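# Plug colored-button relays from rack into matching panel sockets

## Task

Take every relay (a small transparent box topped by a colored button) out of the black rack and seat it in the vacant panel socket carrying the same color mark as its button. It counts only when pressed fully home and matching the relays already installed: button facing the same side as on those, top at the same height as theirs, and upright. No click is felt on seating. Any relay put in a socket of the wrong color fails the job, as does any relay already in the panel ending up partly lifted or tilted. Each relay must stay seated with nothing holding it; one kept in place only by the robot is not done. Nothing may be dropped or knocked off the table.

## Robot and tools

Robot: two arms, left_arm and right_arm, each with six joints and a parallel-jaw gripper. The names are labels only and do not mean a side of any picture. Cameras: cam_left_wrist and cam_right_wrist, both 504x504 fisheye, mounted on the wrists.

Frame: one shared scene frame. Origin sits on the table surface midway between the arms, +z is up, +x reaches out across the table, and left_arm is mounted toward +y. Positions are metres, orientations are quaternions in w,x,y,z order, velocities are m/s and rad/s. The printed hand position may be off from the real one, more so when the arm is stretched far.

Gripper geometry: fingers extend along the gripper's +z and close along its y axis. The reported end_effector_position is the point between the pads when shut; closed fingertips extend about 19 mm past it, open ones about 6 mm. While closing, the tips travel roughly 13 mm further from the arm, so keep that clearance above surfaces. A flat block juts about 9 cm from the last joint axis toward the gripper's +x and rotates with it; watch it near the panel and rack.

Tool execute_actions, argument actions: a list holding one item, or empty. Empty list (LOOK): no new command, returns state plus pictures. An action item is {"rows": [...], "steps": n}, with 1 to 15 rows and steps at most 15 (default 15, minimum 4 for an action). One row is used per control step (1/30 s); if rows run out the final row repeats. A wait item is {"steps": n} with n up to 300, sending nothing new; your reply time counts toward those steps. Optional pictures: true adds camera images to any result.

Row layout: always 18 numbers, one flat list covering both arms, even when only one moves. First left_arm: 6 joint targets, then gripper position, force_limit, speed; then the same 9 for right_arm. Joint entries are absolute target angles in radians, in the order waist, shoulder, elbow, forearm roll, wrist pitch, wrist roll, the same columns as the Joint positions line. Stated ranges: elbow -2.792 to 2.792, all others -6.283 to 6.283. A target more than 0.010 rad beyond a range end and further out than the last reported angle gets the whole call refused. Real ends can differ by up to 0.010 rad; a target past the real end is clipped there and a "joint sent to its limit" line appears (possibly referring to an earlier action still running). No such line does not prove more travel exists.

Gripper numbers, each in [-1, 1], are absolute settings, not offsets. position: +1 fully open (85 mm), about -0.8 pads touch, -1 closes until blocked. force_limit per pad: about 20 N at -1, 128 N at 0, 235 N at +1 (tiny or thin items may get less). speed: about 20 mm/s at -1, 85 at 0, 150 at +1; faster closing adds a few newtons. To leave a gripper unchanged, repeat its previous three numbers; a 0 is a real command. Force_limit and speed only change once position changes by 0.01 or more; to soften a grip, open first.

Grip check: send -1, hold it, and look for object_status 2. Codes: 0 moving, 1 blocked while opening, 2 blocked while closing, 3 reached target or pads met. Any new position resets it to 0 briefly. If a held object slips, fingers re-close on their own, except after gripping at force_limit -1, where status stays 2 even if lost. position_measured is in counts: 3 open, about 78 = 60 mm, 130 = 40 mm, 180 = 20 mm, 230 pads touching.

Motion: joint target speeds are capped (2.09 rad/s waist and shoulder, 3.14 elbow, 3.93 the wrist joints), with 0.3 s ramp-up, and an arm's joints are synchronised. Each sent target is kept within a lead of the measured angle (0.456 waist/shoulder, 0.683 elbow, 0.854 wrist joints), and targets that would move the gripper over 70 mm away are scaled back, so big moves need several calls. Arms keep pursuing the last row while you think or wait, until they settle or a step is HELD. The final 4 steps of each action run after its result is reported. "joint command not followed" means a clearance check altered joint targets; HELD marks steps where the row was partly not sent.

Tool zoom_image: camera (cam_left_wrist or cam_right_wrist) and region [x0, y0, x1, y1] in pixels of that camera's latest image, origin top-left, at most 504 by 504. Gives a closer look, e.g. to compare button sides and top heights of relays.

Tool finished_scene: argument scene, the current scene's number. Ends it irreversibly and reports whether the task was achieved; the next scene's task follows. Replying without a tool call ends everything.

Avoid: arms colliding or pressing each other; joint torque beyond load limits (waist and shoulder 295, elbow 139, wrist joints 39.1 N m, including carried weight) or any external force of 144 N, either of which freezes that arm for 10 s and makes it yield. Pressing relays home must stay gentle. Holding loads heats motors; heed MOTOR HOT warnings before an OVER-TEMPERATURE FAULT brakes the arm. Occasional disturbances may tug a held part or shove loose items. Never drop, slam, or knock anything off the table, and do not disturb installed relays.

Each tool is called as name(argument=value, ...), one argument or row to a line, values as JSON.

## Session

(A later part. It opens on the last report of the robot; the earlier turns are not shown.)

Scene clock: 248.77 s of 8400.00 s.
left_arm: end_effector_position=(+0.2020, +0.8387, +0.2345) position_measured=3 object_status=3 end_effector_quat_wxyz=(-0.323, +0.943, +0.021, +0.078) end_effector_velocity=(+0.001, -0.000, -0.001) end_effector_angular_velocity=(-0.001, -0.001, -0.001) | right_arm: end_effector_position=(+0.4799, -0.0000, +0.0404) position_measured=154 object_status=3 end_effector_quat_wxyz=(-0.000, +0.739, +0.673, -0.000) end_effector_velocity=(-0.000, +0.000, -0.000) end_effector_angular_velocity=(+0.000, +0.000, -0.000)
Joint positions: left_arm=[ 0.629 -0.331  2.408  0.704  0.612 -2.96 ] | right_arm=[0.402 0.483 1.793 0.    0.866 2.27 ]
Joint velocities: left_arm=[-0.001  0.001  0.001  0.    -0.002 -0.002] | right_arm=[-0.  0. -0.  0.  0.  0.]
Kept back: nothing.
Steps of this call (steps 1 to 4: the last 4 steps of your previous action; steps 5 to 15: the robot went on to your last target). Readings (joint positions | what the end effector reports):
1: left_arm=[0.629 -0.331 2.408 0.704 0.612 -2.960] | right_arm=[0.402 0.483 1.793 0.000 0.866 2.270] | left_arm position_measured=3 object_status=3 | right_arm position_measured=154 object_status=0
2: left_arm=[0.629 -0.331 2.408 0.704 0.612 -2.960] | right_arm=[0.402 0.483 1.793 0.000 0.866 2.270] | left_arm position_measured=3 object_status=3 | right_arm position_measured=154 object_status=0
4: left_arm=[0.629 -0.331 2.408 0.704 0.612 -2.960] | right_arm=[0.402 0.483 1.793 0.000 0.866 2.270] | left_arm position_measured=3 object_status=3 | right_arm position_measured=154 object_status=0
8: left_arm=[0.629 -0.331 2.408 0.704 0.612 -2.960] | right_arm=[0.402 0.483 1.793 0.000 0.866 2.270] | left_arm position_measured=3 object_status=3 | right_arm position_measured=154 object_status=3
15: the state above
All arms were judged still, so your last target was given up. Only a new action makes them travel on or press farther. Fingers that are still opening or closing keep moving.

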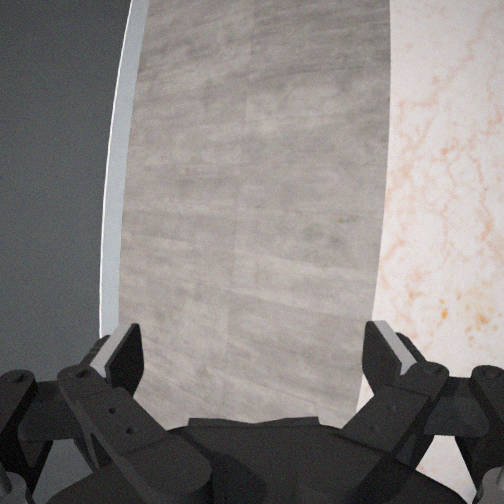

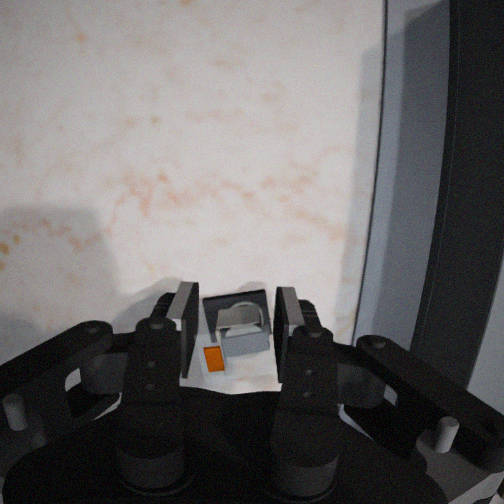

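execute_actions(
  actions=[
    {"rows":[[0.629,-0.331,2.408,0.704,0.612,-2.96,1,0,0,0.4021,0.4827,1.7928,0,0.8661,2.2697,0.3,-0.5,-0.5]],"steps":12},
  ],
)

execute_actions(
  actions=[
    {"rows":[[0.629,-0.331,2.408,0.704,0.612,-2.96,1,0,0,0.4021,0.4431,1.7666,0,0.9319,2.2697,0.3,-0.5,-0.5]],"steps":15},
  ],
  pictures=true,
)

Scene clock: 249.17 s of 8400.00 s.
left_arm: end_effector_position=(+0.2020, +0.8387, +0.2345) position_measured=3 object_status=3 end_effector_quat_wxyz=(-0.323, +0.943, +0.021, +0.078) end_effector_velocity=(+0.001, -0.000, +0.000) end_effector_angular_velocity=(+0.000, +0.001, -0.001) | right_arm: end_effector_position=(+0.4799, -0.0000, +0.0404) position_measured=131 object_status=0 end_effector_quat_wxyz=(-0.000, +0.739, +0.673, -0.000) end_effector_velocity=(+0.000, -0.000, -0.000) end_effector_angular_velocity=(-0.000, +0.000, -0.001)
Joint positions: left_arm=[ 0.629 -0.331  2.408  0.704  0.612 -2.96 ] | right_arm=[0.402 0.483 1.793 0.    0.866 2.27 ]
Joint velocities: left_arm=[-0.001  0.    -0.001  0.     0.001  0.   ] | right_arm=[-0.001  0.     0.    -0.     0.    -0.   ]
Steps of this call (steps 1 to 4: nothing new was sent; steps 5 to 12: the first 8 steps of this action). Readings (joint positions | what the end effector reports):
5: left_arm=[0.629 -0.331 2.408 0.704 0.612 -2.960] | right_arm=[0.402 0.483 1.793 0.000 0.866 2.270] | left_arm position_measured=3 object_status=3 | right_arm position_measured=154 object_status=0
6: left_arm=[0.629 -0.331 2.408 0.704 0.612 -2.960] | right_arm=[0.402 0.483 1.793 0.000 0.866 2.270] | left_arm position_measured=3 object_status=3 | right_arm position_measured=154 object_status=0
8: left_arm=[0.629 -0.331 2.408 0.704 0.612 -2.960] | right_arm=[0.402 0.483 1.793 0.000 0.866 2.270] | left_arm position_measured=3 object_status=3 | right_arm position_measured=148 object_status=0
12: the state above

Scene clock: 249.67 s of 8400.00 s.
left_arm: end_effector_position=(+0.2020, +0.8387, +0.2345) position_measured=3 object_status=3 end_effector_quat_wxyz=(-0.323, +0.943, +0.021, +0.078) end_effector_velocity=(+0.000, -0.000, +0.000) end_effector_angular_velocity=(+0.000, -0.000, -0.001) | right_arm: end_effector_position=(+0.4806, +0.0005, +0.0802) position_measured=91 object_status=0 end_effector_quat_wxyz=(+0.000, +0.739, +0.674, +0.000) end_effector_velocity=(-0.000, -0.000, +0.000) end_effector_angular_velocity=(+0.000, +0.000, -0.000)
Joint positions: left_arm=[ 0.629 -0.331  2.408  0.704  0.612 -2.96 ] | right_arm=[0.402 0.443 1.767 0.    0.932 2.27 ]
Joint velocities: left_arm=[-0.001 -0.    -0.     0.     0.     0.   ] | right_arm=[-0.    -0.001  0.     0.     0.     0.   ]
Steps of this call (steps 1 to 4: the last 4 steps of your previous action; steps 5 to 15: the first 11 steps of this action). Readings (joint positions | what the end effector reports):
5: left_arm=[0.629 -0.331 2.408 0.704 0.612 -2.960] | right_arm=[0.402 0.483 1.793 0.000 0.866 2.270] | left_arm position_measured=3 object_status=3 | right_arm position_measured=108 object_status=0
6: left_arm=[0.629 -0.331 2.408 0.704 0.612 -2.960] | right_arm=[0.402 0.480 1.791 -0.000 0.872 2.270] | left_arm position_measured=3 object_status=3 | right_arm position_measured=103 object_status=0
8: left_arm=[0.629 -0.331 2.408 0.704 0.612 -2.960] | right_arm=[0.402 0.455 1.773 -0.000 0.914 2.270] | left_arm position_measured=3 object_status=3 | right_arm position_measured=95 object_status=0
12: left_arm=[0.629 -0.331 2.408 0.704 0.612 -2.960] | right_arm=[0.402 0.443 1.767 0.000 0.932 2.270] | left_arm position_measured=3 object_status=3 | right_arm position_measured=91 object_status=0
15: the state above

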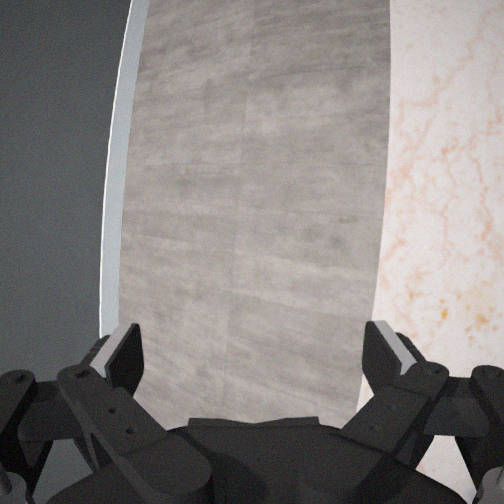

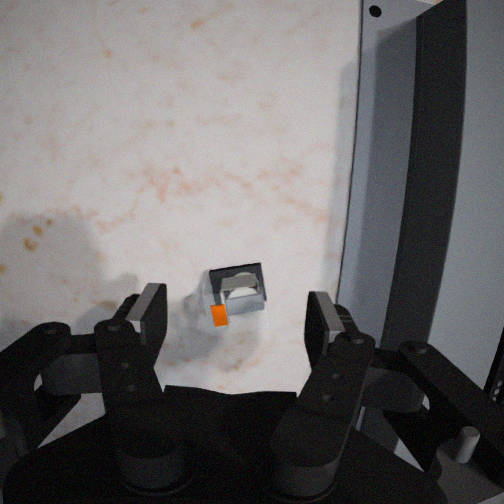

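execute_actions(
  actions=[
    {"rows":[[0.629,-0.331,2.408,0.704,0.612,-2.96,1,0,0,0.3893,0.429,1.7897,0,0.9229,2.0919,0.3,-0.5,-0.5]],"steps":10},
  ],
)

execute_actions(
  actions=[
    {"rows":[[0.629,-0.331,2.408,0.704,0.612,-2.96,1,0,0,0.3893,0.4653,1.8114,0,0.8649,2.0919,0,-0.5,-0.5]],"steps":15},
  ],
  pictures=true,
)

zoom_image(
  camera="cam_right_wrist",
  region=[160,200,320,360],
)

Scene clock: 250.30 s of 8400.00 s.
left_arm: end_effector_position=(+0.2020, +0.8387, +0.2345) position_measured=3 object_status=3 end_effector_quat_wxyz=(-0.323, +0.943, +0.021, +0.078) end_effector_velocity=(+0.000, +0.000, -0.000) end_effector_angular_velocity=(+0.000, +0.001, -0.001) | right_arm: end_effector_position=(+0.4777, -0.0106, +0.0795) position_measured=91 object_status=3 end_effector_quat_wxyz=(-0.000, +0.692, +0.721, -0.000) end_effector_velocity=(-0.016, -0.068, +0.002) end_effector_angular_velocity=(+0.006, -0.007, +0.821)
Joint positions: left_arm=[ 0.629 -0.331  2.408  0.704  0.612 -2.96 ] | right_arm=[0.392 0.432 1.785 0.    0.925 2.125]
Joint velocities: left_arm=[ 0.     0.001 -0.     0.    -0.     0.001] | right_arm=[-0.067 -0.077  0.117  0.    -0.049 -0.888]
Steps of this call (steps 1 to 4: the last 4 steps of your previous action; steps 5 to 13: the robot went on to your last target; steps 14 to 19: the first 6 steps of this action). Readings (joint positions | what the end effector reports):
14: left_arm=[0.629 -0.331 2.408 0.704 0.612 -2.960] | right_arm=[0.402 0.443 1.767 0.000 0.932 2.270] | left_arm position_measured=3 object_status=3 | right_arm position_measured=91 object_status=3
15: left_arm=[0.629 -0.331 2.408 0.704 0.612 -2.960] | right_arm=[0.402 0.443 1.767 0.000 0.932 2.263] | left_arm position_measured=3 object_status=3 | right_arm position_measured=91 object_status=3
17: left_arm=[0.629 -0.331 2.408 0.704 0.612 -2.960] | right_arm=[0.398 0.439 1.775 0.000 0.930 2.207] | left_arm position_measured=3 object_status=3 | right_arm position_measured=91 object_status=3
19: the state above

Scene clock: 250.80 s of 8400.00 s.
left_arm: end_effector_position=(+0.2020, +0.8387, +0.2345) position_measured=3 object_status=3 end_effector_quat_wxyz=(-0.323, +0.943, +0.021, +0.078) end_effector_velocity=(-0.000, +0.000, +0.000) end_effector_angular_velocity=(+0.000, -0.000, +0.002) | right_arm: end_effector_position=(+0.4771, -0.0130, +0.0446) position_measured=126 object_status=0 end_effector_quat_wxyz=(+0.000, +0.681, +0.732, -0.000) end_effector_velocity=(+0.000, -0.001, -0.000) end_effector_angular_velocity=(-0.000, +0.000, -0.001)
Joint positions: left_arm=[ 0.629 -0.331  2.408  0.704  0.612 -2.96 ] | right_arm=[ 0.389  0.466  1.811 -0.     0.865  2.092]
Joint velocities: left_arm=[ 0.001 -0.    -0.001  0.     0.001 -0.   ] | right_arm=[-0.001 -0.     0.     0.     0.    -0.   ]
Steps of this call (steps 1 to 4: the last 4 steps of your previous action; steps 5 to 15: the first 11 steps of this action). Readings (joint positions | what the end effector reports):
5: left_arm=[0.629 -0.331 2.408 0.704 0.612 -2.960] | right_arm=[0.389 0.429 1.790 0.000 0.923 2.092] | left_arm position_measured=3 object_status=3 | right_arm position_measured=91 object_status=0
6: left_arm=[0.629 -0.331 2.408 0.704 0.612 -2.960] | right_arm=[0.389 0.432 1.792 0.000 0.917 2.092] | left_arm position_measured=3 object_status=3 | right_arm position_measured=91 object_status=0
8: left_arm=[0.629 -0.331 2.408 0.704 0.612 -2.960] | right_arm=[0.389 0.456 1.807 -0.000 0.878 2.092] | left_arm position_measured=3 object_status=3 | right_arm position_measured=97 object_status=0
12: left_arm=[0.629 -0.331 2.408 0.704 0.612 -2.960] | right_arm=[0.389 0.466 1.811 -0.000 0.865 2.092] | left_arm position_measured=3 object_status=3 | right_arm position_measured=114 object_status=0
15: the state above

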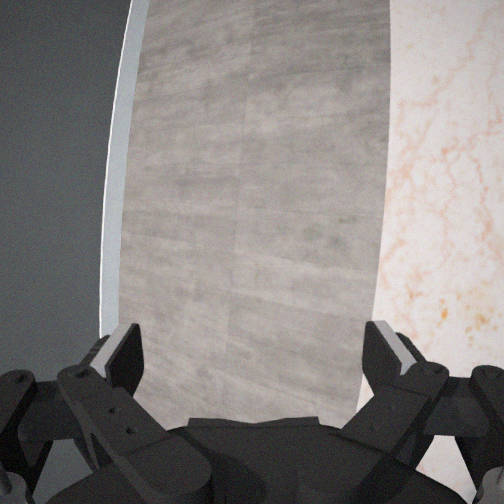

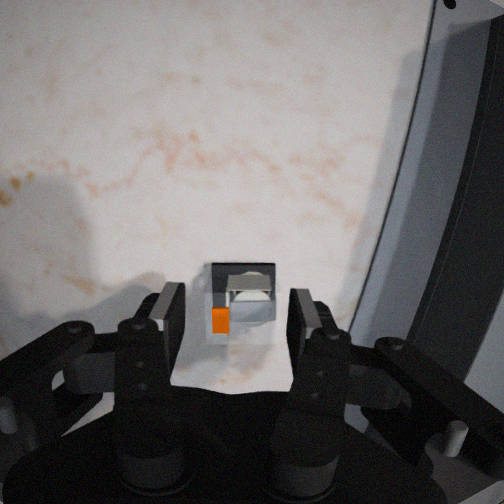

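Region (160, 200, 320, 360) of cam_right_wrist's 504x504 image, scaled by 3.150, with more detail than that image has.

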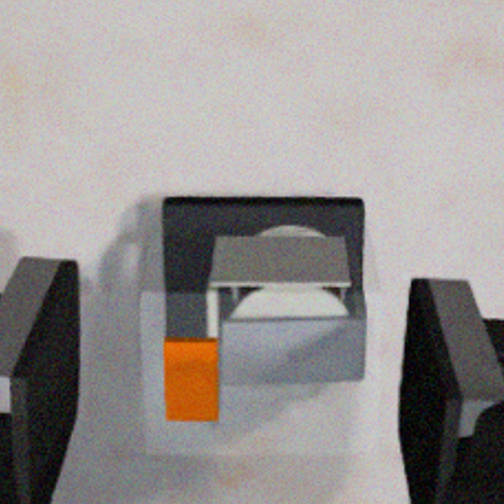

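execute_actions(
  actions=[
    {"rows":[[0.629,-0.331,2.408,0.704,0.612,-2.96,1,0,0,0.3893,0.4718,1.8157,0,0.8541,2.06,0,-0.5,-0.5]],"steps":12},
  ],
)

execute_actions(
  actions=[
    {"rows":[[0.629,-0.331,2.408,0.704,0.612,-2.96,1,0,0,0.3893,0.4718,1.8157,0,0.8541,2.06,-1,-0.5,-0.6]],"steps":15},
  ],
)

execute_actions(
  actions=[
    {"steps":10},
  ],
  pictures=true,
)

zoom_image(
  camera="cam_right_wrist",
  region=[160,200,320,360],
)

Scene clock: 251.40 s of 8400.00 s.
left_arm: end_effector_position=(+0.2020, +0.8387, +0.2345) position_measured=3 object_status=3 end_effector_quat_wxyz=(-0.323, +0.943, +0.021, +0.078) end_effector_velocity=(-0.000, +0.000, -0.000) end_effector_angular_velocity=(+0.000, +0.001, -0.001) | right_arm: end_effector_position=(+0.4768, -0.0131, +0.0385) position_measured=128 object_status=3 end_effector_quat_wxyz=(-0.000, +0.669, +0.743, +0.000) end_effector_velocity=(-0.000, -0.000, -0.002) end_effector_angular_velocity=(-0.002, +0.002, +0.001)
Joint positions: left_arm=[ 0.629 -0.331  2.408  0.704  0.612 -2.96 ] | right_arm=[0.389 0.472 1.816 0.    0.854 2.06 ]
Joint velocities: left_arm=[ 0.001 -0.     0.     0.    -0.001  0.002] | right_arm=[-0.     0.003 -0.    -0.001  0.    -0.   ]
Steps of this call (steps 1 to 4: the last 4 steps of your previous action; steps 5 to 10: the robot went on to your last target; steps 11 to 18: the first 8 steps of this action). Readings (joint positions | what the end effector reports):
11: left_arm=[0.629 -0.331 2.408 0.704 0.612 -2.960] | right_arm=[0.389 0.465 1.811 0.000 0.865 2.092] | left_arm position_measured=3 object_status=3 | right_arm position_measured=128 object_status=3
12: left_arm=[0.629 -0.331 2.408 0.704 0.612 -2.960] | right_arm=[0.389 0.466 1.812 0.000 0.862 2.085] | left_arm position_measured=3 object_status=3 | right_arm position_measured=128 object_status=3
14: left_arm=[0.629 -0.331 2.408 0.704 0.612 -2.960] | right_arm=[0.389 0.471 1.816 0.000 0.855 2.061] | left_arm position_measured=3 object_status=3 | right_arm position_measured=128 object_status=3
18: the state above

Scene clock: 251.90 s of 8400.00 s.
left_arm: end_effector_position=(+0.2020, +0.8387, +0.2345) position_measured=3 object_status=3 end_effector_quat_wxyz=(-0.323, +0.943, +0.021, +0.078) end_effector_velocity=(+0.000, -0.000, -0.000) end_effector_angular_velocity=(+0.000, +0.000, -0.002) | right_arm: end_effector_position=(+0.4769, -0.0131, +0.0384) position_measured=161 object_status=0 end_effector_quat_wxyz=(+0.000, +0.669, +0.743, +0.000) end_effector_velocity=(+0.001, +0.001, +0.000) end_effector_angular_velocity=(+0.001, -0.001, +0.001)
Joint positions: left_arm=[ 0.629 -0.331  2.408  0.704  0.612 -2.96 ] | right_arm=[ 0.389  0.472  1.816 -0.     0.854  2.06 ]
Joint velocities: left_arm=[-0.001 -0.     0.     0.    -0.     0.   ] | right_arm=[ 0.001  0.    -0.002 -0.     0.    -0.   ]
Steps of this call (steps 1 to 4: the last 4 steps of your previous action; steps 5 to 15: the first 11 steps of this action). Readings (joint positions | what the end effector reports):
5: left_arm=[0.629 -0.331 2.408 0.704 0.612 -2.960] | right_arm=[0.389 0.472 1.816 0.000 0.854 2.060] | left_arm position_measured=3 object_status=3 | right_arm position_measured=128 object_status=0
6: left_arm=[0.629 -0.331 2.408 0.704 0.612 -2.960] | right_arm=[0.389 0.472 1.816 0.000 0.854 2.060] | left_arm position_measured=3 object_status=3 | right_arm position_measured=129 object_status=0
8: left_arm=[0.629 -0.331 2.408 0.704 0.612 -2.960] | right_arm=[0.389 0.472 1.816 0.000 0.854 2.060] | left_arm position_measured=3 object_status=3 | right_arm position_measured=134 object_status=0
12: left_arm=[0.629 -0.331 2.408 0.704 0.612 -2.960] | right_arm=[0.389 0.472 1.816 0.000 0.854 2.060] | left_arm position_measured=3 object_status=3 | right_arm position_measured=149 object_status=0
15: the state above

Scene clock: 252.23 s of 8400.00 s.
left_arm: end_effector_position=(+0.2020, +0.8387, +0.2345) position_measured=3 object_status=3 end_effector_quat_wxyz=(-0.323, +0.943, +0.021, +0.078) end_effector_velocity=(-0.000, -0.000, -0.000) end_effector_angular_velocity=(-0.000, +0.000, +0.000) | right_arm: end_effector_position=(+0.4769, -0.0131, +0.0384) position_measured=164 object_status=2 end_effector_quat_wxyz=(+0.000, +0.669, +0.743, +0.000) end_effector_velocity=(-0.000, -0.000, -0.001) end_effector_angular_velocity=(-0.000, +0.001, -0.000)
Joint positions: left_arm=[ 0.629 -0.331  2.408  0.704  0.612 -2.96 ] | right_arm=[ 0.389  0.472  1.816 -0.     0.854  2.06 ]
Joint velocities: left_arm=[0. 0. 0. 0. 0. 0.] | right_arm=[-0.     0.001  0.     0.    -0.     0.   ]
Kept back: nothing.
Steps of this call (steps 1 to 4: the last 4 steps of your previous action; steps 5 to 10: the robot went on to your last target). Readings (joint positions | what the end effector reports):
1: left_arm=[0.629 -0.331 2.408 0.704 0.612 -2.960] | right_arm=[0.389 0.472 1.816 -0.000 0.854 2.060] | left_arm position_measured=3 object_status=3 | right_arm position_measured=164 object_status=0
2: left_arm=[0.629 -0.331 2.408 0.704 0.612 -2.960] | right_arm=[0.389 0.472 1.816 -0.000 0.854 2.060] | left_arm position_measured=3 object_status=3 | right_arm position_measured=164 object_status=0
4: left_arm=[0.629 -0.331 2.408 0.704 0.612 -2.960] | right_arm=[0.389 0.472 1.816 -0.000 0.854 2.060] | left_arm position_measured=3 object_status=3 | right_arm position_measured=164 object_status=0
8: left_arm=[0.629 -0.331 2.408 0.704 0.612 -2.960] | right_arm=[0.389 0.472 1.816 -0.000 0.854 2.060] | left_arm position_measured=3 object_status=3 | right_arm position_measured=164 object_status=2
10: the state above

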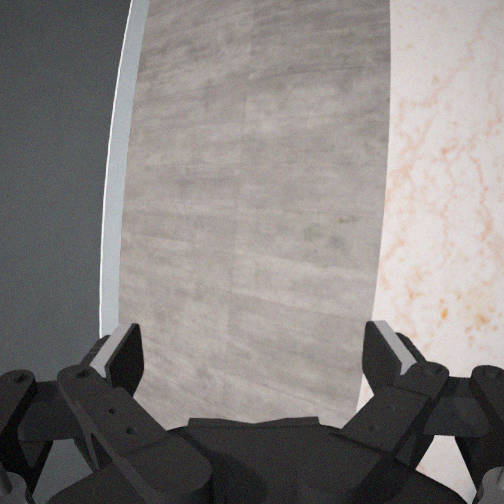

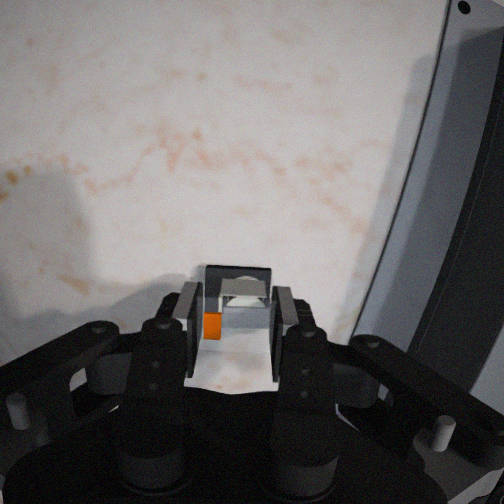

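Region (160, 200, 320, 360) of cam_right_wrist's 504x504 image, scaled by 3.150, with more detail than that image has.

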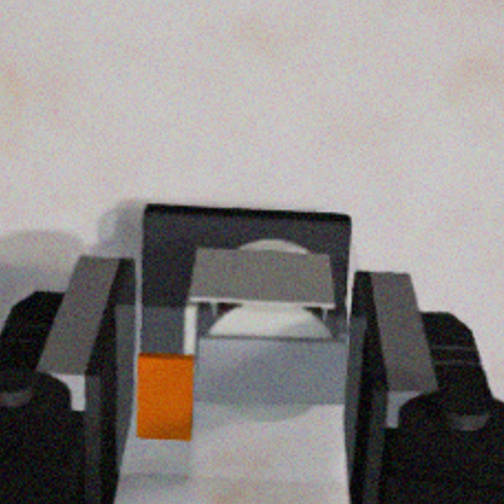

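execute_actions(
  actions=[
    {"rows":[[0.629,-0.331,2.408,0.704,0.612,-2.96,1,0,0,0.3893,0.4718,1.8157,0,0.8541,2.06,-0.2,-0.5,-0.3]],"steps":15},
  ],
)

execute_actions(
  actions=[
    {"rows":[[0.629,-0.331,2.408,0.704,0.612,-2.96,1,0,0,0.3906,0.473,1.8137,0,0.8549,2.0613,-0.2,-0.5,-0.3]],"steps":12},
  ],
)

execute_actions(
  actions=[
    {"rows":[[0.629,-0.331,2.408,0.704,0.612,-2.96,1,0,0,0.3906,0.473,1.8137,0,0.8549,2.0613,-1,-0.5,-0.6]],"steps":15},
  ],
)

execute_actions(
  actions=[
    {"steps":8},
  ],
  pictures=true,
)

zoom_image(
  camera="cam_right_wrist",
  region=[160,200,320,360],
)

Scene clock: 252.87 s of 8400.00 s.
left_arm: end_effector_position=(+0.2020, +0.8387, +0.2345) position_measured=3 object_status=3 end_effector_quat_wxyz=(-0.323, +0.943, +0.021, +0.078) end_effector_velocity=(-0.000, +0.000, -0.000) end_effector_angular_velocity=(-0.000, +0.001, -0.000) | right_arm: end_effector_position=(+0.4768, -0.0132, +0.0383) position_measured=154 object_status=0 end_effector_quat_wxyz=(-0.000, +0.669, +0.743, -0.000) end_effector_velocity=(-0.000, +0.000, -0.000) end_effector_angular_velocity=(-0.000, +0.000, +0.000)
Joint positions: left_arm=[ 0.629 -0.331  2.408  0.704  0.612 -2.96 ] | right_arm=[ 0.389  0.472  1.816 -0.     0.854  2.06 ]
Joint velocities: left_arm=[ 0.     0.    -0.    -0.     0.     0.001] | right_arm=[ 0.  0.  0. -0.  0. -0.]
Steps of this call (steps 1 to 8: the robot went on to your last target; steps 9 to 19: the first 11 steps of this action). Readings (joint positions | what the end effector reports):
9: left_arm=[0.629 -0.331 2.408 0.704 0.612 -2.960] | right_arm=[0.389 0.472 1.816 -0.000 0.854 2.060] | left_arm position_measured=3 object_status=3 | right_arm position_measured=164 object_status=0
10: left_arm=[0.629 -0.331 2.408 0.704 0.612 -2.960] | right_arm=[0.389 0.472 1.816 -0.000 0.854 2.060] | left_arm position_measured=3 object_status=3 | right_arm position_measured=164 object_status=0
12: left_arm=[0.629 -0.331 2.408 0.704 0.612 -2.960] | right_arm=[0.389 0.472 1.816 -0.000 0.854 2.060] | left_arm position_measured=3 object_status=3 | right_arm position_measured=158 object_status=0
16: left_arm=[0.629 -0.331 2.408 0.704 0.612 -2.960] | right_arm=[0.389 0.472 1.816 -0.000 0.854 2.060] | left_arm position_measured=3 object_status=3 | right_arm position_measured=154 object_status=0
19: the state above

Scene clock: 253.27 s of 8400.00 s.
left_arm: end_effector_position=(+0.2020, +0.8387, +0.2345) position_measured=3 object_status=3 end_effector_quat_wxyz=(-0.323, +0.943, +0.021, +0.078) end_effector_velocity=(-0.001, +0.000, -0.000) end_effector_angular_velocity=(-0.000, +0.001, +0.001) | right_arm: end_effector_position=(+0.4771, -0.0118, +0.0384) position_measured=154 object_status=3 end_effector_quat_wxyz=(+0.000, +0.669, +0.743, +0.000) end_effector_velocity=(-0.001, -0.000, -0.000) end_effector_angular_velocity=(-0.002, +0.002, -0.001)
Joint positions: left_arm=[ 0.629 -0.331  2.408  0.704  0.612 -2.96 ] | right_arm=[ 0.391  0.473  1.814 -0.     0.855  2.061]
Joint velocities: left_arm=[ 0.001  0.     0.    -0.     0.     0.001] | right_arm=[ 0.     0.    -0.    -0.     0.002  0.001]
Steps of this call (steps 1 to 4: the last 4 steps of your previous action; steps 5 to 12: the first 8 steps of this action). Readings (joint positions | what the end effector reports):
5: left_arm=[0.629 -0.331 2.408 0.704 0.612 -2.960] | right_arm=[0.389 0.472 1.816 -0.000 0.854 2.060] | left_arm position_measured=3 object_status=3 | right_arm position_measured=154 object_status=3
6: left_arm=[0.629 -0.331 2.408 0.704 0.612 -2.960] | right_arm=[0.390 0.473 1.814 -0.000 0.854 2.060] | left_arm position_measured=3 object_status=3 | right_arm position_measured=154 object_status=3
8: left_arm=[0.629 -0.331 2.408 0.704 0.612 -2.960] | right_arm=[0.391 0.473 1.814 -0.000 0.854 2.061] | left_arm position_measured=3 object_status=3 | right_arm position_measured=154 object_status=3
12: the state above

Scene clock: 253.77 s of 8400.00 s.
left_arm: end_effector_position=(+0.2020, +0.8387, +0.2345) position_measured=3 object_status=3 end_effector_quat_wxyz=(-0.323, +0.943, +0.021, +0.078) end_effector_velocity=(+0.000, -0.000, -0.000) end_effector_angular_velocity=(+0.000, -0.000, -0.002) | right_arm: end_effector_position=(+0.4771, -0.0118, +0.0384) position_measured=164 object_status=2 end_effector_quat_wxyz=(+0.000, +0.669, +0.743, +0.000) end_effector_velocity=(-0.000, +0.001, +0.000) end_effector_angular_velocity=(+0.000, -0.001, +0.001)
Joint positions: left_arm=[ 0.629 -0.331  2.408  0.704  0.612 -2.96 ] | right_arm=[ 0.391  0.473  1.814 -0.     0.855  2.061]
Joint velocities: left_arm=[-0.    -0.     0.     0.    -0.001  0.001] | right_arm=[ 0.001 -0.    -0.    -0.     0.     0.   ]
Steps of this call (steps 1 to 4: the last 4 steps of your previous action; steps 5 to 15: the first 11 steps of this action). Readings (joint positions | what the end effector reports):
5: left_arm=[0.629 -0.331 2.408 0.704 0.612 -2.960] | right_arm=[0.391 0.473 1.814 -0.000 0.855 2.061] | left_arm position_measured=3 object_status=3 | right_arm position_measured=154 object_status=0
6: left_arm=[0.629 -0.331 2.408 0.704 0.612 -2.960] | right_arm=[0.391 0.473 1.814 -0.000 0.855 2.061] | left_arm position_measured=3 object_status=3 | right_arm position_measured=155 object_status=0
8: left_arm=[0.629 -0.331 2.408 0.704 0.612 -2.960] | right_arm=[0.391 0.473 1.814 -0.000 0.855 2.061] | left_arm position_measured=3 object_status=3 | right_arm position_measured=159 object_status=0
12: left_arm=[0.629 -0.331 2.408 0.704 0.612 -2.960] | right_arm=[0.391 0.473 1.814 -0.000 0.855 2.061] | left_arm position_measured=3 object_status=3 | right_arm position_measured=164 object_status=0
15: the state above

Scene clock: 254.03 s of 8400.00 s.
left_arm: end_effector_position=(+0.2020, +0.8387, +0.2345) position_measured=3 object_status=3 end_effector_quat_wxyz=(-0.323, +0.943, +0.021, +0.078) end_effector_velocity=(+0.000, -0.000, -0.000) end_effector_angular_velocity=(-0.000, -0.001, +0.001) | right_arm: end_effector_position=(+0.4771, -0.0118, +0.0384) position_measured=164 object_status=2 end_effector_quat_wxyz=(+0.000, +0.669, +0.743, +0.000) end_effector_velocity=(+0.000, -0.000, +0.001) end_effector_angular_velocity=(+0.001, -0.001, -0.001)
Joint positions: left_arm=[ 0.629 -0.331  2.408  0.704  0.612 -2.96 ] | right_arm=[ 0.391  0.473  1.814 -0.     0.855  2.061]
Joint velocities: left_arm=[-0.001  0.    -0.     0.     0.001 -0.002] | right_arm=[-0.001 -0.001  0.     0.    -0.    -0.   ]
Kept back: nothing.
Steps of this call (steps 1 to 4: the last 4 steps of your previous action; steps 5 to 8: the robot went on to your last target). Readings (joint positions | what the end effector reports):
1: left_arm=[0.629 -0.331 2.408 0.704 0.612 -2.960] | right_arm=[0.391 0.473 1.814 -0.000 0.855 2.061] | left_arm position_measured=3 object_status=3 | right_arm position_measured=164 object_status=2
2: left_arm=[0.629 -0.331 2.408 0.704 0.612 -2.960] | right_arm=[0.391 0.473 1.814 -0.000 0.855 2.061] | left_arm position_measured=3 object_status=3 | right_arm position_measured=164 object_status=2
4: left_arm=[0.629 -0.331 2.408 0.704 0.612 -2.960] | right_arm=[0.391 0.473 1.814 -0.000 0.855 2.061] | left_arm position_measured=3 object_status=3 | right_arm position_measured=164 object_status=2
8: the state above

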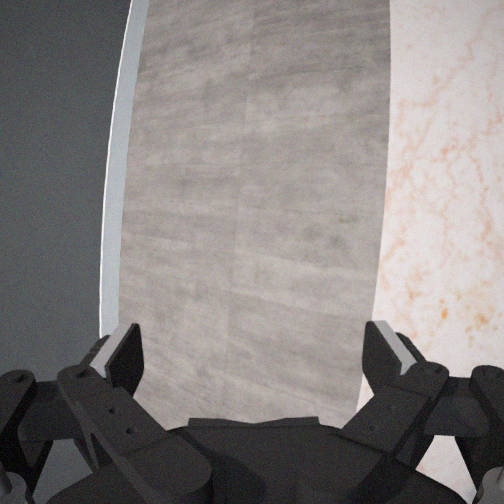

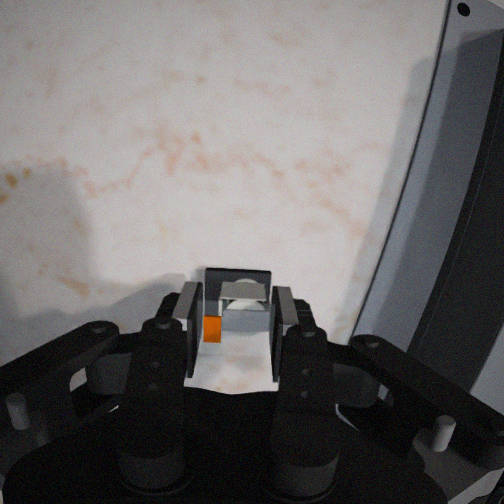

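Region (160, 200, 320, 360) of cam_right_wrist's 504x504 image, scaled by 3.150, with more detail than that image has.

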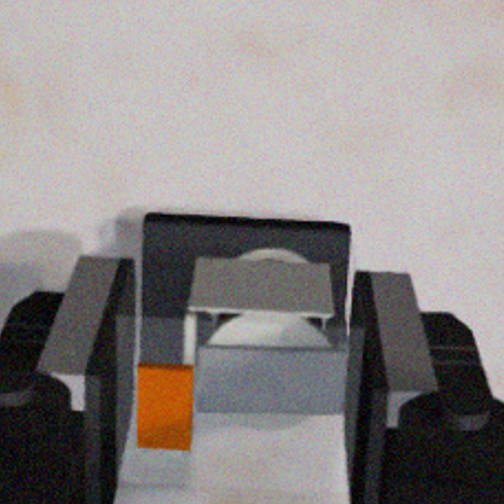

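execute_actions(
  actions=[
    {"rows":[[0.629,-0.331,2.408,0.704,0.612,-2.96,1,0,0,0.3906,0.388,1.761,0,0.9926,2.0613,-1,-0.5,-0.6]],"steps":13},
  ],
)

execute_actions(
  actions=[
    {"rows":[[0.629,-0.331,2.408,0.704,0.612,-2.96,1,0,0,0.186,0.5625,1.4883,0,1.0908,2.0537,-1,-0.5,-0.6]],"steps":15},
  ],
)

execute_actions(
  actions=[
    {"steps":8},
  ],
)

execute_actions(
  actions=[
    {"rows":[[0.629,-0.331,2.408,0.704,0.612,-2.96,1,0,0,0.186,0.5863,1.5105,0,1.0448,2.0537,-1,-0.5,-0.6]],"steps":15},
  ],
  pictures=true,
)

zoom_image(
  camera="cam_right_wrist",
  region=[140,160,340,360],
)

Scene clock: 255.10 s of 8400.00 s.
left_arm: end_effector_position=(+0.2020, +0.8387, +0.2345) position_measured=3 object_status=3 end_effector_quat_wxyz=(-0.323, +0.943, +0.021, +0.078) end_effector_velocity=(+0.000, -0.000, -0.000) end_effector_angular_velocity=(-0.001, -0.001, +0.000) | right_arm: end_effector_position=(+0.4758, -0.0127, +0.1219) position_measured=164 object_status=2 end_effector_quat_wxyz=(+0.000, +0.669, +0.743, +0.000) end_effector_velocity=(-0.003, -0.003, -0.005) end_effector_angular_velocity=(-0.008, +0.012, -0.001)
Joint positions: left_arm=[ 0.629 -0.331  2.408  0.704  0.612 -2.96 ] | right_arm=[ 0.391  0.388  1.761 -0.     0.992  2.061]
Joint velocities: left_arm=[-0.001  0.     0.    -0.    -0.    -0.002] | right_arm=[-0.001  0.005  0.003  0.     0.007  0.   ]
Steps of this call (steps 1 to 15: the robot went on to your last target; steps 16 to 23: nothing new was sent; steps 24 to 32: the first 9 steps of this action). Readings (joint positions | what the end effector reports):
24: left_arm=[0.629 -0.331 2.408 0.704 0.612 -2.960] | right_arm=[0.391 0.473 1.814 -0.000 0.855 2.061] | left_arm position_measured=3 object_status=3 | right_arm position_measured=164 object_status=2
25: left_arm=[0.629 -0.331 2.408 0.704 0.612 -2.960] | right_arm=[0.391 0.470 1.812 -0.000 0.861 2.061] | left_arm position_measured=3 object_status=3 | right_arm position_measured=164 object_status=2
27: left_arm=[0.629 -0.331 2.408 0.704 0.612 -2.960] | right_arm=[0.391 0.441 1.793 -0.000 0.909 2.061] | left_arm position_measured=3 object_status=3 | right_arm position_measured=164 object_status=2
31: left_arm=[0.629 -0.331 2.408 0.704 0.612 -2.960] | right_arm=[0.391 0.388 1.761 -0.000 0.992 2.061] | left_arm position_measured=3 object_status=3 | right_arm position_measured=164 object_status=2
32: the state above

Scene clock: 255.60 s of 8400.00 s.
left_arm: end_effector_position=(+0.2020, +0.8387, +0.2345) position_measured=3 object_status=3 end_effector_quat_wxyz=(-0.323, +0.943, +0.021, +0.078) end_effector_velocity=(-0.000, +0.000, +0.000) end_effector_angular_velocity=(+0.000, +0.000, +0.000) | right_arm: end_effector_position=(+0.6373, -0.0732, +0.1209) position_measured=164 object_status=2 end_effector_quat_wxyz=(+0.000, +0.729, +0.684, +0.000) end_effector_velocity=(+0.503, -0.273, -0.020) end_effector_angular_velocity=(+0.001, -0.001, -0.538)
Joint positions: left_arm=[ 0.629 -0.331  2.408  0.704  0.612 -2.96 ] | right_arm=[ 0.217  0.536  1.529 -0.     1.076  2.055]
Joint velocities: left_arm=[ 0.001 -0.    -0.    -0.     0.     0.001] | right_arm=[-0.562  0.482 -0.751  0.     0.268 -0.024]
Steps of this call (steps 1 to 4: the last 4 steps of your previous action; steps 5 to 15: the first 11 steps of this action). Readings (joint positions | what the end effector reports):
5: left_arm=[0.629 -0.331 2.408 0.704 0.612 -2.960] | right_arm=[0.391 0.388 1.761 -0.000 0.993 2.061] | left_arm position_measured=3 object_status=3 | right_arm position_measured=164 object_status=2
6: left_arm=[0.629 -0.331 2.408 0.704 0.612 -2.960] | right_arm=[0.387 0.391 1.756 -0.000 0.995 2.061] | left_arm position_measured=3 object_status=3 | right_arm position_measured=164 object_status=2
8: left_arm=[0.629 -0.331 2.408 0.704 0.612 -2.960] | right_arm=[0.358 0.416 1.716 -0.000 1.009 2.061] | left_arm position_measured=3 object_status=3 | right_arm position_measured=164 object_status=2
12: left_arm=[0.629 -0.331 2.408 0.704 0.612 -2.960] | right_arm=[0.276 0.486 1.608 -0.000 1.048 2.058] | left_arm position_measured=3 object_status=3 | right_arm position_measured=164 object_status=2
15: the state above

Scene clock: 255.87 s of 8400.00 s.
left_arm: end_effector_position=(+0.2020, +0.8387, +0.2345) position_measured=3 object_status=3 end_effector_quat_wxyz=(-0.323, +0.943, +0.021, +0.078) end_effector_velocity=(-0.001, +0.000, -0.000) end_effector_angular_velocity=(-0.001, +0.002, +0.001) | right_arm: end_effector_position=(+0.6642, -0.0887, +0.1195) position_measured=164 object_status=2 end_effector_quat_wxyz=(-0.000, +0.739, +0.674, -0.000) end_effector_velocity=(+0.001, +0.001, +0.000) end_effector_angular_velocity=(+0.000, -0.001, +0.001)
Joint positions: left_arm=[ 0.629 -0.331  2.408  0.704  0.612 -2.96 ] | right_arm=[ 0.186  0.563  1.488 -0.     1.091  2.054]
Joint velocities: left_arm=[0.    0.    0.    0.    0.002 0.   ] | right_arm=[ 0.001  0.001 -0.002 -0.    -0.    -0.   ]
Kept back: nothing.
Steps of this call (steps 1 to 4: the last 4 steps of your previous action; steps 5 to 8: the robot went on to your last target). Readings (joint positions | what the end effector reports):
1: left_arm=[0.629 -0.331 2.408 0.704 0.612 -2.960] | right_arm=[0.200 0.551 1.507 -0.000 1.084 2.054] | left_arm position_measured=3 object_status=3 | right_arm position_measured=164 object_status=2
2: left_arm=[0.629 -0.331 2.408 0.704 0.612 -2.960] | right_arm=[0.189 0.560 1.493 -0.000 1.089 2.054] | left_arm position_measured=3 object_status=3 | right_arm position_measured=164 object_status=2
4: left_arm=[0.629 -0.331 2.408 0.704 0.612 -2.960] | right_arm=[0.186 0.563 1.489 -0.000 1.091 2.054] | left_arm position_measured=3 object_status=3 | right_arm position_measured=164 object_status=2
8: the state above

Scene clock: 266.03 s of 8400.00 s.
left_arm: end_effector_position=(+0.2020, +0.8387, +0.2345) position_measured=3 object_status=3 end_effector_quat_wxyz=(-0.323, +0.943, +0.021, +0.078) end_effector_velocity=(+0.000, -0.001, -0.000) end_effector_angular_velocity=(-0.000, +0.001, -0.002) | right_arm: end_effector_position=(+0.6657, -0.0886, +0.0987) position_measured=164 object_status=2 end_effector_quat_wxyz=(+0.001, +0.739, +0.674, +0.001) end_effector_velocity=(-0.000, +0.000, +0.000) end_effector_angular_velocity=(+0.000, -0.000, +0.001)
Joint positions: left_arm=[ 0.629 -0.331  2.408  0.704  0.612 -2.96 ] | right_arm=[ 0.186  0.579  1.503 -0.001  1.056  2.054]
Joint velocities: left_arm=[-0.002 -0.     0.     0.     0.001  0.001] | right_arm=[ 0.001 -0.    -0.    -0.     0.    -0.   ]
FORCE FAULT: contact force on the right arm reached its limit, and that arm stopped for 10 seconds. The contact can be on any part of that arm, not only on its tool. That arm's remaining commands of this call were not run. That arm holds still and accepts commands again. Move the arm away from the contact; if what it grips holds it there, let go first. Pushing or pulling that hard again can fault the arm again.
Kept back: nothing.
The stop of the right arm began at step 5 of this call (marked STOPPED below). From that step on that arm followed nothing that you had sent. 11 of its steps, steps kept back included, did not run and will not run. The other arm was sent all steps of this action in this call, none kept back. Nothing is kept back now, and the robot has no last target.
Steps of this call (steps 1 to 11: the first 11 steps of this action; steps 12 to 15: the last 4 steps of this action, not kept back; steps 16 to 305: the stop continued). Readings (joint positions | what the end effector reports):
1: left_arm=[0.629 -0.331 2.408 0.704 0.612 -2.960] | right_arm=[0.186 0.563 1.488 -0.000 1.091 2.054] | left_arm position_measured=3 object_status=3 | right_arm position_measured=164 object_status=2
2: left_arm=[0.629 -0.331 2.408 0.704 0.612 -2.960] | right_arm=[0.186 0.566 1.491 0.000 1.084 2.054] | left_arm position_measured=3 object_status=3 | right_arm position_measured=164 object_status=2
4: left_arm=[0.629 -0.331 2.408 0.704 0.612 -2.960] | right_arm=[0.186 0.580 1.504 -0.001 1.056 2.054] | left_arm position_measured=3 object_status=3 | right_arm position_measured=164 object_status=2
5: left_arm=[0.629 -0.331 2.408 0.704 0.612 -2.960] | right_arm=[0.186 0.579 1.503 -0.001 1.056 2.054] | left_arm position_measured=3 object_status=3 | right_arm position_measured=164 object_status=2 STOPPED (the right arm)
8: left_arm=[0.629 -0.331 2.408 0.704 0.612 -2.960] | right_arm=[0.186 0.579 1.503 -0.001 1.056 2.054] | left_arm position_measured=3 object_status=3 | right_arm position_measured=164 object_status=2
305: the state above

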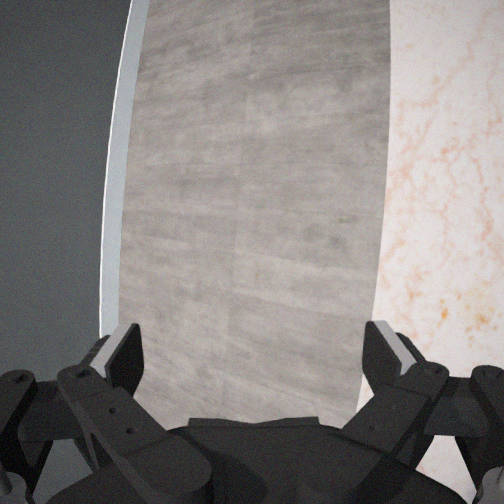

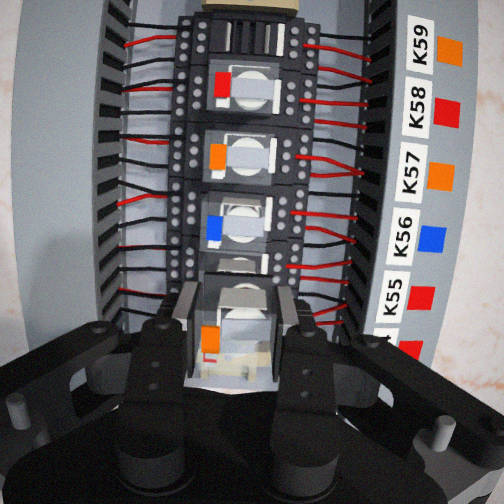

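Region (140, 160, 340, 360) of cam_right_wrist's 504x504 image, scaled by 2.520, with more detail than that image has.

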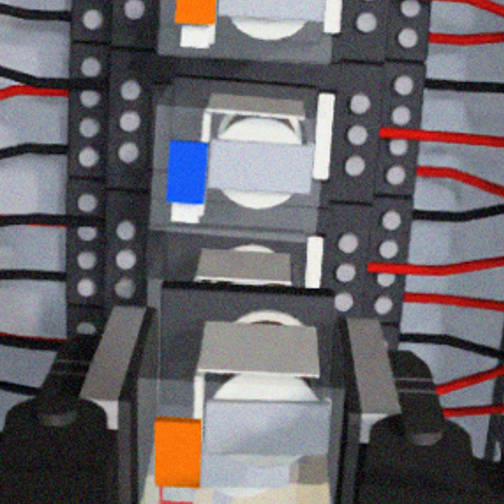

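execute_actions(
  actions=[
    {"rows":[[0.629,-0.331,2.408,0.704,0.612,-2.96,1,0,0,0.186,0.5625,1.4883,0,1.0908,2.0537,-1,-0.5,-0.6]],"steps":10},
  ],
)

execute_actions(
  actions=[
    {"rows":[[0.629,-0.331,2.408,0.704,0.612,-2.96,1,0,0,0.3906,0.388,1.761,0,0.9926,2.0613,-1,-0.5,-0.6]],"steps":15},
  ],
)

execute_actions(
  actions=[
    {"steps":8},
  ],
)

execute_actions(
  actions=[
    {"rows":[[0.629,-0.331,2.408,0.704,0.612,-2.96,1,0,0,0.3906,0.467,1.8097,0,0.8649,2.0613,-1,-0.5,-0.6]],"steps":15},
  ],
)

execute_actions(
  actions=[
    {"rows":[[0.629,-0.331,2.408,0.704,0.612,-2.96,1,0,0,0.3906,0.471,1.8124,0,0.8582,2.0613,-1,-0.5,-0.6]],"steps":12},
  ],
  pictures=true,
)

zoom_image(
  camera="cam_right_wrist",
  region=[160,200,320,360],
)

Scene clock: 266.57 s of 8400.00 s.
left_arm: end_effector_position=(+0.2020, +0.8387, +0.2345) position_measured=3 object_status=3 end_effector_quat_wxyz=(-0.323, +0.943, +0.021, +0.078) end_effector_velocity=(-0.000, +0.000, +0.000) end_effector_angular_velocity=(+0.000, -0.000, +0.001) | right_arm: end_effector_position=(+0.6643, -0.0888, +0.1198) position_measured=164 object_status=2 end_effector_quat_wxyz=(-0.000, +0.739, +0.673, +0.000) end_effector_velocity=(-0.001, -0.000, -0.001) end_effector_angular_velocity=(-0.001, +0.003, -0.000)
Joint positions: left_arm=[ 0.629 -0.331  2.408  0.704  0.612 -2.96 ] | right_arm=[0.186 0.562 1.489 0.    1.091 2.054]
Joint velocities: left_arm=[ 0.    -0.    -0.    -0.     0.001 -0.   ] | right_arm=[-0.     0.001 -0.     0.     0.002  0.   ]
Steps of this call (steps 1 to 10: nothing new was sent; steps 11 to 16: the first 6 steps of this action). Readings (joint positions | what the end effector reports):
11: left_arm=[0.629 -0.331 2.408 0.704 0.612 -2.960] | right_arm=[0.186 0.579 1.503 -0.001 1.056 2.054] | left_arm position_measured=3 object_status=3 | right_arm position_measured=164 object_status=2
12: left_arm=[0.629 -0.331 2.408 0.704 0.612 -2.960] | right_arm=[0.186 0.576 1.501 -0.001 1.063 2.054] | left_arm position_measured=3 object_status=3 | right_arm position_measured=164 object_status=2
14: left_arm=[0.629 -0.331 2.408 0.704 0.612 -2.960] | right_arm=[0.186 0.563 1.488 0.000 1.089 2.054] | left_arm position_measured=3 object_status=3 | right_arm position_measured=164 object_status=2
16: the state above

Scene clock: 267.07 s of 8400.00 s.
left_arm: end_effector_position=(+0.2020, +0.8387, +0.2345) position_measured=3 object_status=3 end_effector_quat_wxyz=(-0.323, +0.943, +0.021, +0.078) end_effector_velocity=(+0.000, -0.000, -0.000) end_effector_angular_velocity=(-0.000, +0.002, -0.002) | right_arm: end_effector_position=(+0.5047, -0.0198, +0.1222) position_measured=164 object_status=2 end_effector_quat_wxyz=(-0.000, +0.680, +0.733, -0.000) end_effector_velocity=(-0.542, +0.147, -0.005) end_effector_angular_velocity=(+0.002, -0.003, +0.551)
Joint positions: left_arm=[ 0.629 -0.331  2.408  0.704  0.612 -2.96 ] | right_arm=[ 0.36   0.414  1.72  -0.     1.008  2.06 ]
Joint velocities: left_arm=[-0.001  0.     0.     0.     0.001  0.001] | right_arm=[ 0.574 -0.493  0.765  0.    -0.276  0.023]
Steps of this call (steps 1 to 4: the last 4 steps of your previous action; steps 5 to 15: the first 11 steps of this action). Readings (joint positions | what the end effector reports):
5: left_arm=[0.629 -0.331 2.408 0.704 0.612 -2.960] | right_arm=[0.186 0.562 1.488 0.000 1.091 2.054] | left_arm position_measured=3 object_status=3 | right_arm position_measured=164 object_status=2
6: left_arm=[0.629 -0.331 2.408 0.704 0.612 -2.960] | right_arm=[0.189 0.560 1.493 -0.000 1.090 2.054] | left_arm position_measured=3 object_status=3 | right_arm position_measured=164 object_status=2
8: left_arm=[0.629 -0.331 2.408 0.704 0.612 -2.960] | right_arm=[0.219 0.535 1.533 -0.000 1.075 2.055] | left_arm position_measured=3 object_status=3 | right_arm position_measured=164 object_status=2
12: left_arm=[0.629 -0.331 2.408 0.704 0.612 -2.960] | right_arm=[0.300 0.466 1.640 -0.000 1.037 2.058] | left_arm position_measured=3 object_status=3 | right_arm position_measured=164 object_status=2
15: the state above

Scene clock: 267.33 s of 8400.00 s.
left_arm: end_effector_position=(+0.2020, +0.8387, +0.2345) position_measured=3 object_status=3 end_effector_quat_wxyz=(-0.323, +0.943, +0.021, +0.078) end_effector_velocity=(-0.000, +0.000, -0.000) end_effector_angular_velocity=(-0.000, +0.001, -0.000) | right_arm: end_effector_position=(+0.4760, -0.0128, +0.1219) position_measured=164 object_status=2 end_effector_quat_wxyz=(+0.000, +0.669, +0.743, +0.000) end_effector_velocity=(-0.001, +0.000, +0.000) end_effector_angular_velocity=(+0.000, +0.000, +0.001)
Joint positions: left_arm=[ 0.629 -0.331  2.408  0.704  0.612 -2.96 ] | right_arm=[ 0.39   0.388  1.761 -0.     0.993  2.061]
Joint velocities: left_arm=[ 0.     0.    -0.     0.     0.     0.001] | right_arm=[ 0.001 -0.001  0.001  0.    -0.     0.   ]
Kept back: nothing.
Steps of this call (steps 1 to 4: the last 4 steps of your previous action; steps 5 to 8: the robot went on to your last target). Readings (joint positions | what the end effector reports):
1: left_arm=[0.629 -0.331 2.408 0.704 0.612 -2.960] | right_arm=[0.377 0.400 1.743 -0.000 1.000 2.061] | left_arm position_measured=3 object_status=3 | right_arm position_measured=164 object_status=2
2: left_arm=[0.629 -0.331 2.408 0.704 0.612 -2.960] | right_arm=[0.387 0.391 1.756 -0.000 0.995 2.061] | left_arm position_measured=3 object_status=3 | right_arm position_measured=164 object_status=2
4: left_arm=[0.629 -0.331 2.408 0.704 0.612 -2.960] | right_arm=[0.390 0.388 1.761 -0.000 0.993 2.061] | left_arm position_measured=3 object_status=3 | right_arm position_measured=164 object_status=2
8: the state above

Scene clock: 267.70 s of 8400.00 s.
left_arm: end_effector_position=(+0.2020, +0.8387, +0.2345) position_measured=3 object_status=3 end_effector_quat_wxyz=(-0.323, +0.943, +0.021, +0.078) end_effector_velocity=(-0.000, -0.000, -0.000) end_effector_angular_velocity=(-0.000, -0.000, -0.000) | right_arm: end_effector_position=(+0.4774, -0.0116, +0.0441) position_measured=164 object_status=2 end_effector_quat_wxyz=(-0.000, +0.669, +0.743, -0.000) end_effector_velocity=(+0.000, -0.000, +0.001) end_effector_angular_velocity=(+0.001, -0.001, -0.000)
Joint positions: left_arm=[ 0.629 -0.331  2.408  0.704  0.612 -2.96 ] | right_arm=[0.391 0.467 1.81  0.    0.865 2.061]
Joint velocities: left_arm=[-0.001 -0.     0.001 -0.     0.    -0.   ] | right_arm=[-0.    -0.001 -0.     0.     0.    -0.   ]
Steps of this call (steps 1 to 11: the first 11 steps of this action). Readings (joint positions | what the end effector reports):
1: left_arm=[0.629 -0.331 2.408 0.704 0.612 -2.960] | right_arm=[0.390 0.388 1.761 -0.000 0.992 2.061] | left_arm position_measured=3 object_status=3 | right_arm position_measured=164 object_status=2
2: left_arm=[0.629 -0.331 2.408 0.704 0.612 -2.960] | right_arm=[0.390 0.391 1.763 0.000 0.986 2.061] | left_arm position_measured=3 object_status=3 | right_arm position_measured=164 object_status=2
4: left_arm=[0.629 -0.331 2.408 0.704 0.612 -2.960] | right_arm=[0.391 0.420 1.781 0.000 0.938 2.061] | left_arm position_measured=3 object_status=3 | right_arm position_measured=164 object_status=2
8: left_arm=[0.629 -0.331 2.408 0.704 0.612 -2.960] | right_arm=[0.391 0.468 1.810 0.000 0.865 2.061] | left_arm position_measured=3 object_status=3 | right_arm position_measured=164 object_status=2
11: the state above

Scene clock: 268.10 s of 8400.00 s.
left_arm: end_effector_position=(+0.2020, +0.8387, +0.2345) position_measured=3 object_status=3 end_effector_quat_wxyz=(-0.323, +0.943, +0.021, +0.078) end_effector_velocity=(-0.000, -0.000, -0.001) end_effector_angular_velocity=(-0.000, +0.000, -0.000) | right_arm: end_effector_position=(+0.4771, -0.0118, +0.0405) position_measured=164 object_status=2 end_effector_quat_wxyz=(+0.000, +0.669, +0.743, +0.000) end_effector_velocity=(+0.001, +0.001, -0.000) end_effector_angular_velocity=(+0.001, -0.001, -0.000)
Joint positions: left_arm=[ 0.629 -0.331  2.408  0.704  0.612 -2.96 ] | right_arm=[0.391 0.471 1.813 0.    0.858 2.061]
Joint velocities: left_arm=[ 0.001  0.     0.001  0.    -0.001  0.   ] | right_arm=[-0.     0.001 -0.002  0.    -0.    -0.   ]
Steps of this call (steps 1 to 4: the last 4 steps of your previous action; steps 5 to 12: the first 8 steps of this action). Readings (joint positions | what the end effector reports):
5: left_arm=[0.629 -0.331 2.408 0.704 0.612 -2.960] | right_arm=[0.391 0.467 1.810 0.000 0.865 2.061] | left_arm position_measured=3 object_status=3 | right_arm position_measured=164 object_status=2
6: left_arm=[0.629 -0.331 2.408 0.704 0.612 -2.960] | right_arm=[0.391 0.469 1.811 0.000 0.861 2.061] | left_arm position_measured=3 object_status=3 | right_arm position_measured=164 object_status=2
8: left_arm=[0.629 -0.331 2.408 0.704 0.612 -2.960] | right_arm=[0.391 0.471 1.813 0.000 0.858 2.061] | left_arm position_measured=3 object_status=3 | right_arm position_measured=164 object_status=2
12: the state above

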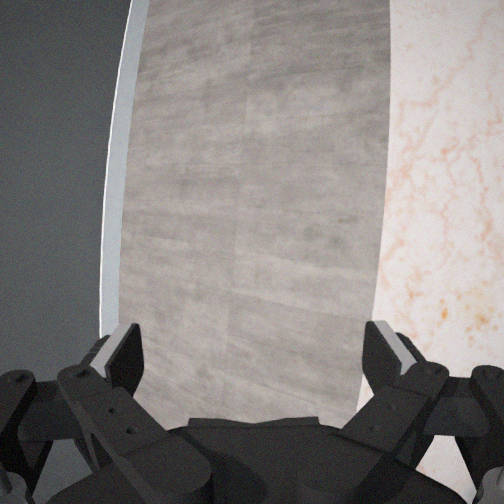

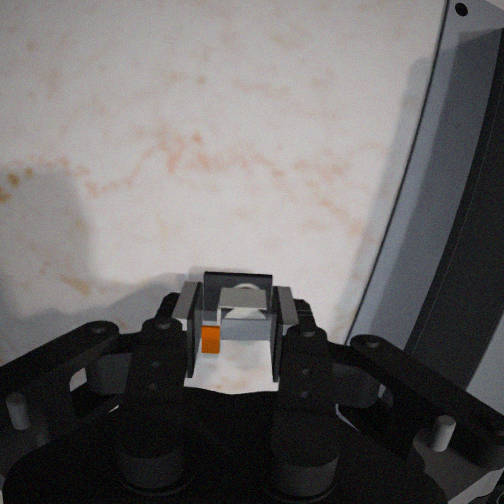

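Region (160, 200, 320, 360) of cam_right_wrist's 504x504 image, scaled by 3.150, with more detail than that image has.

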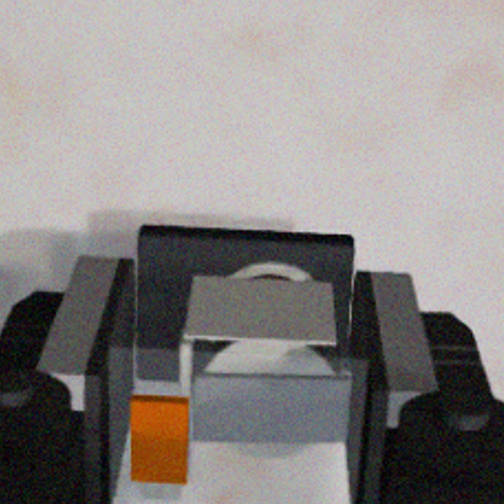

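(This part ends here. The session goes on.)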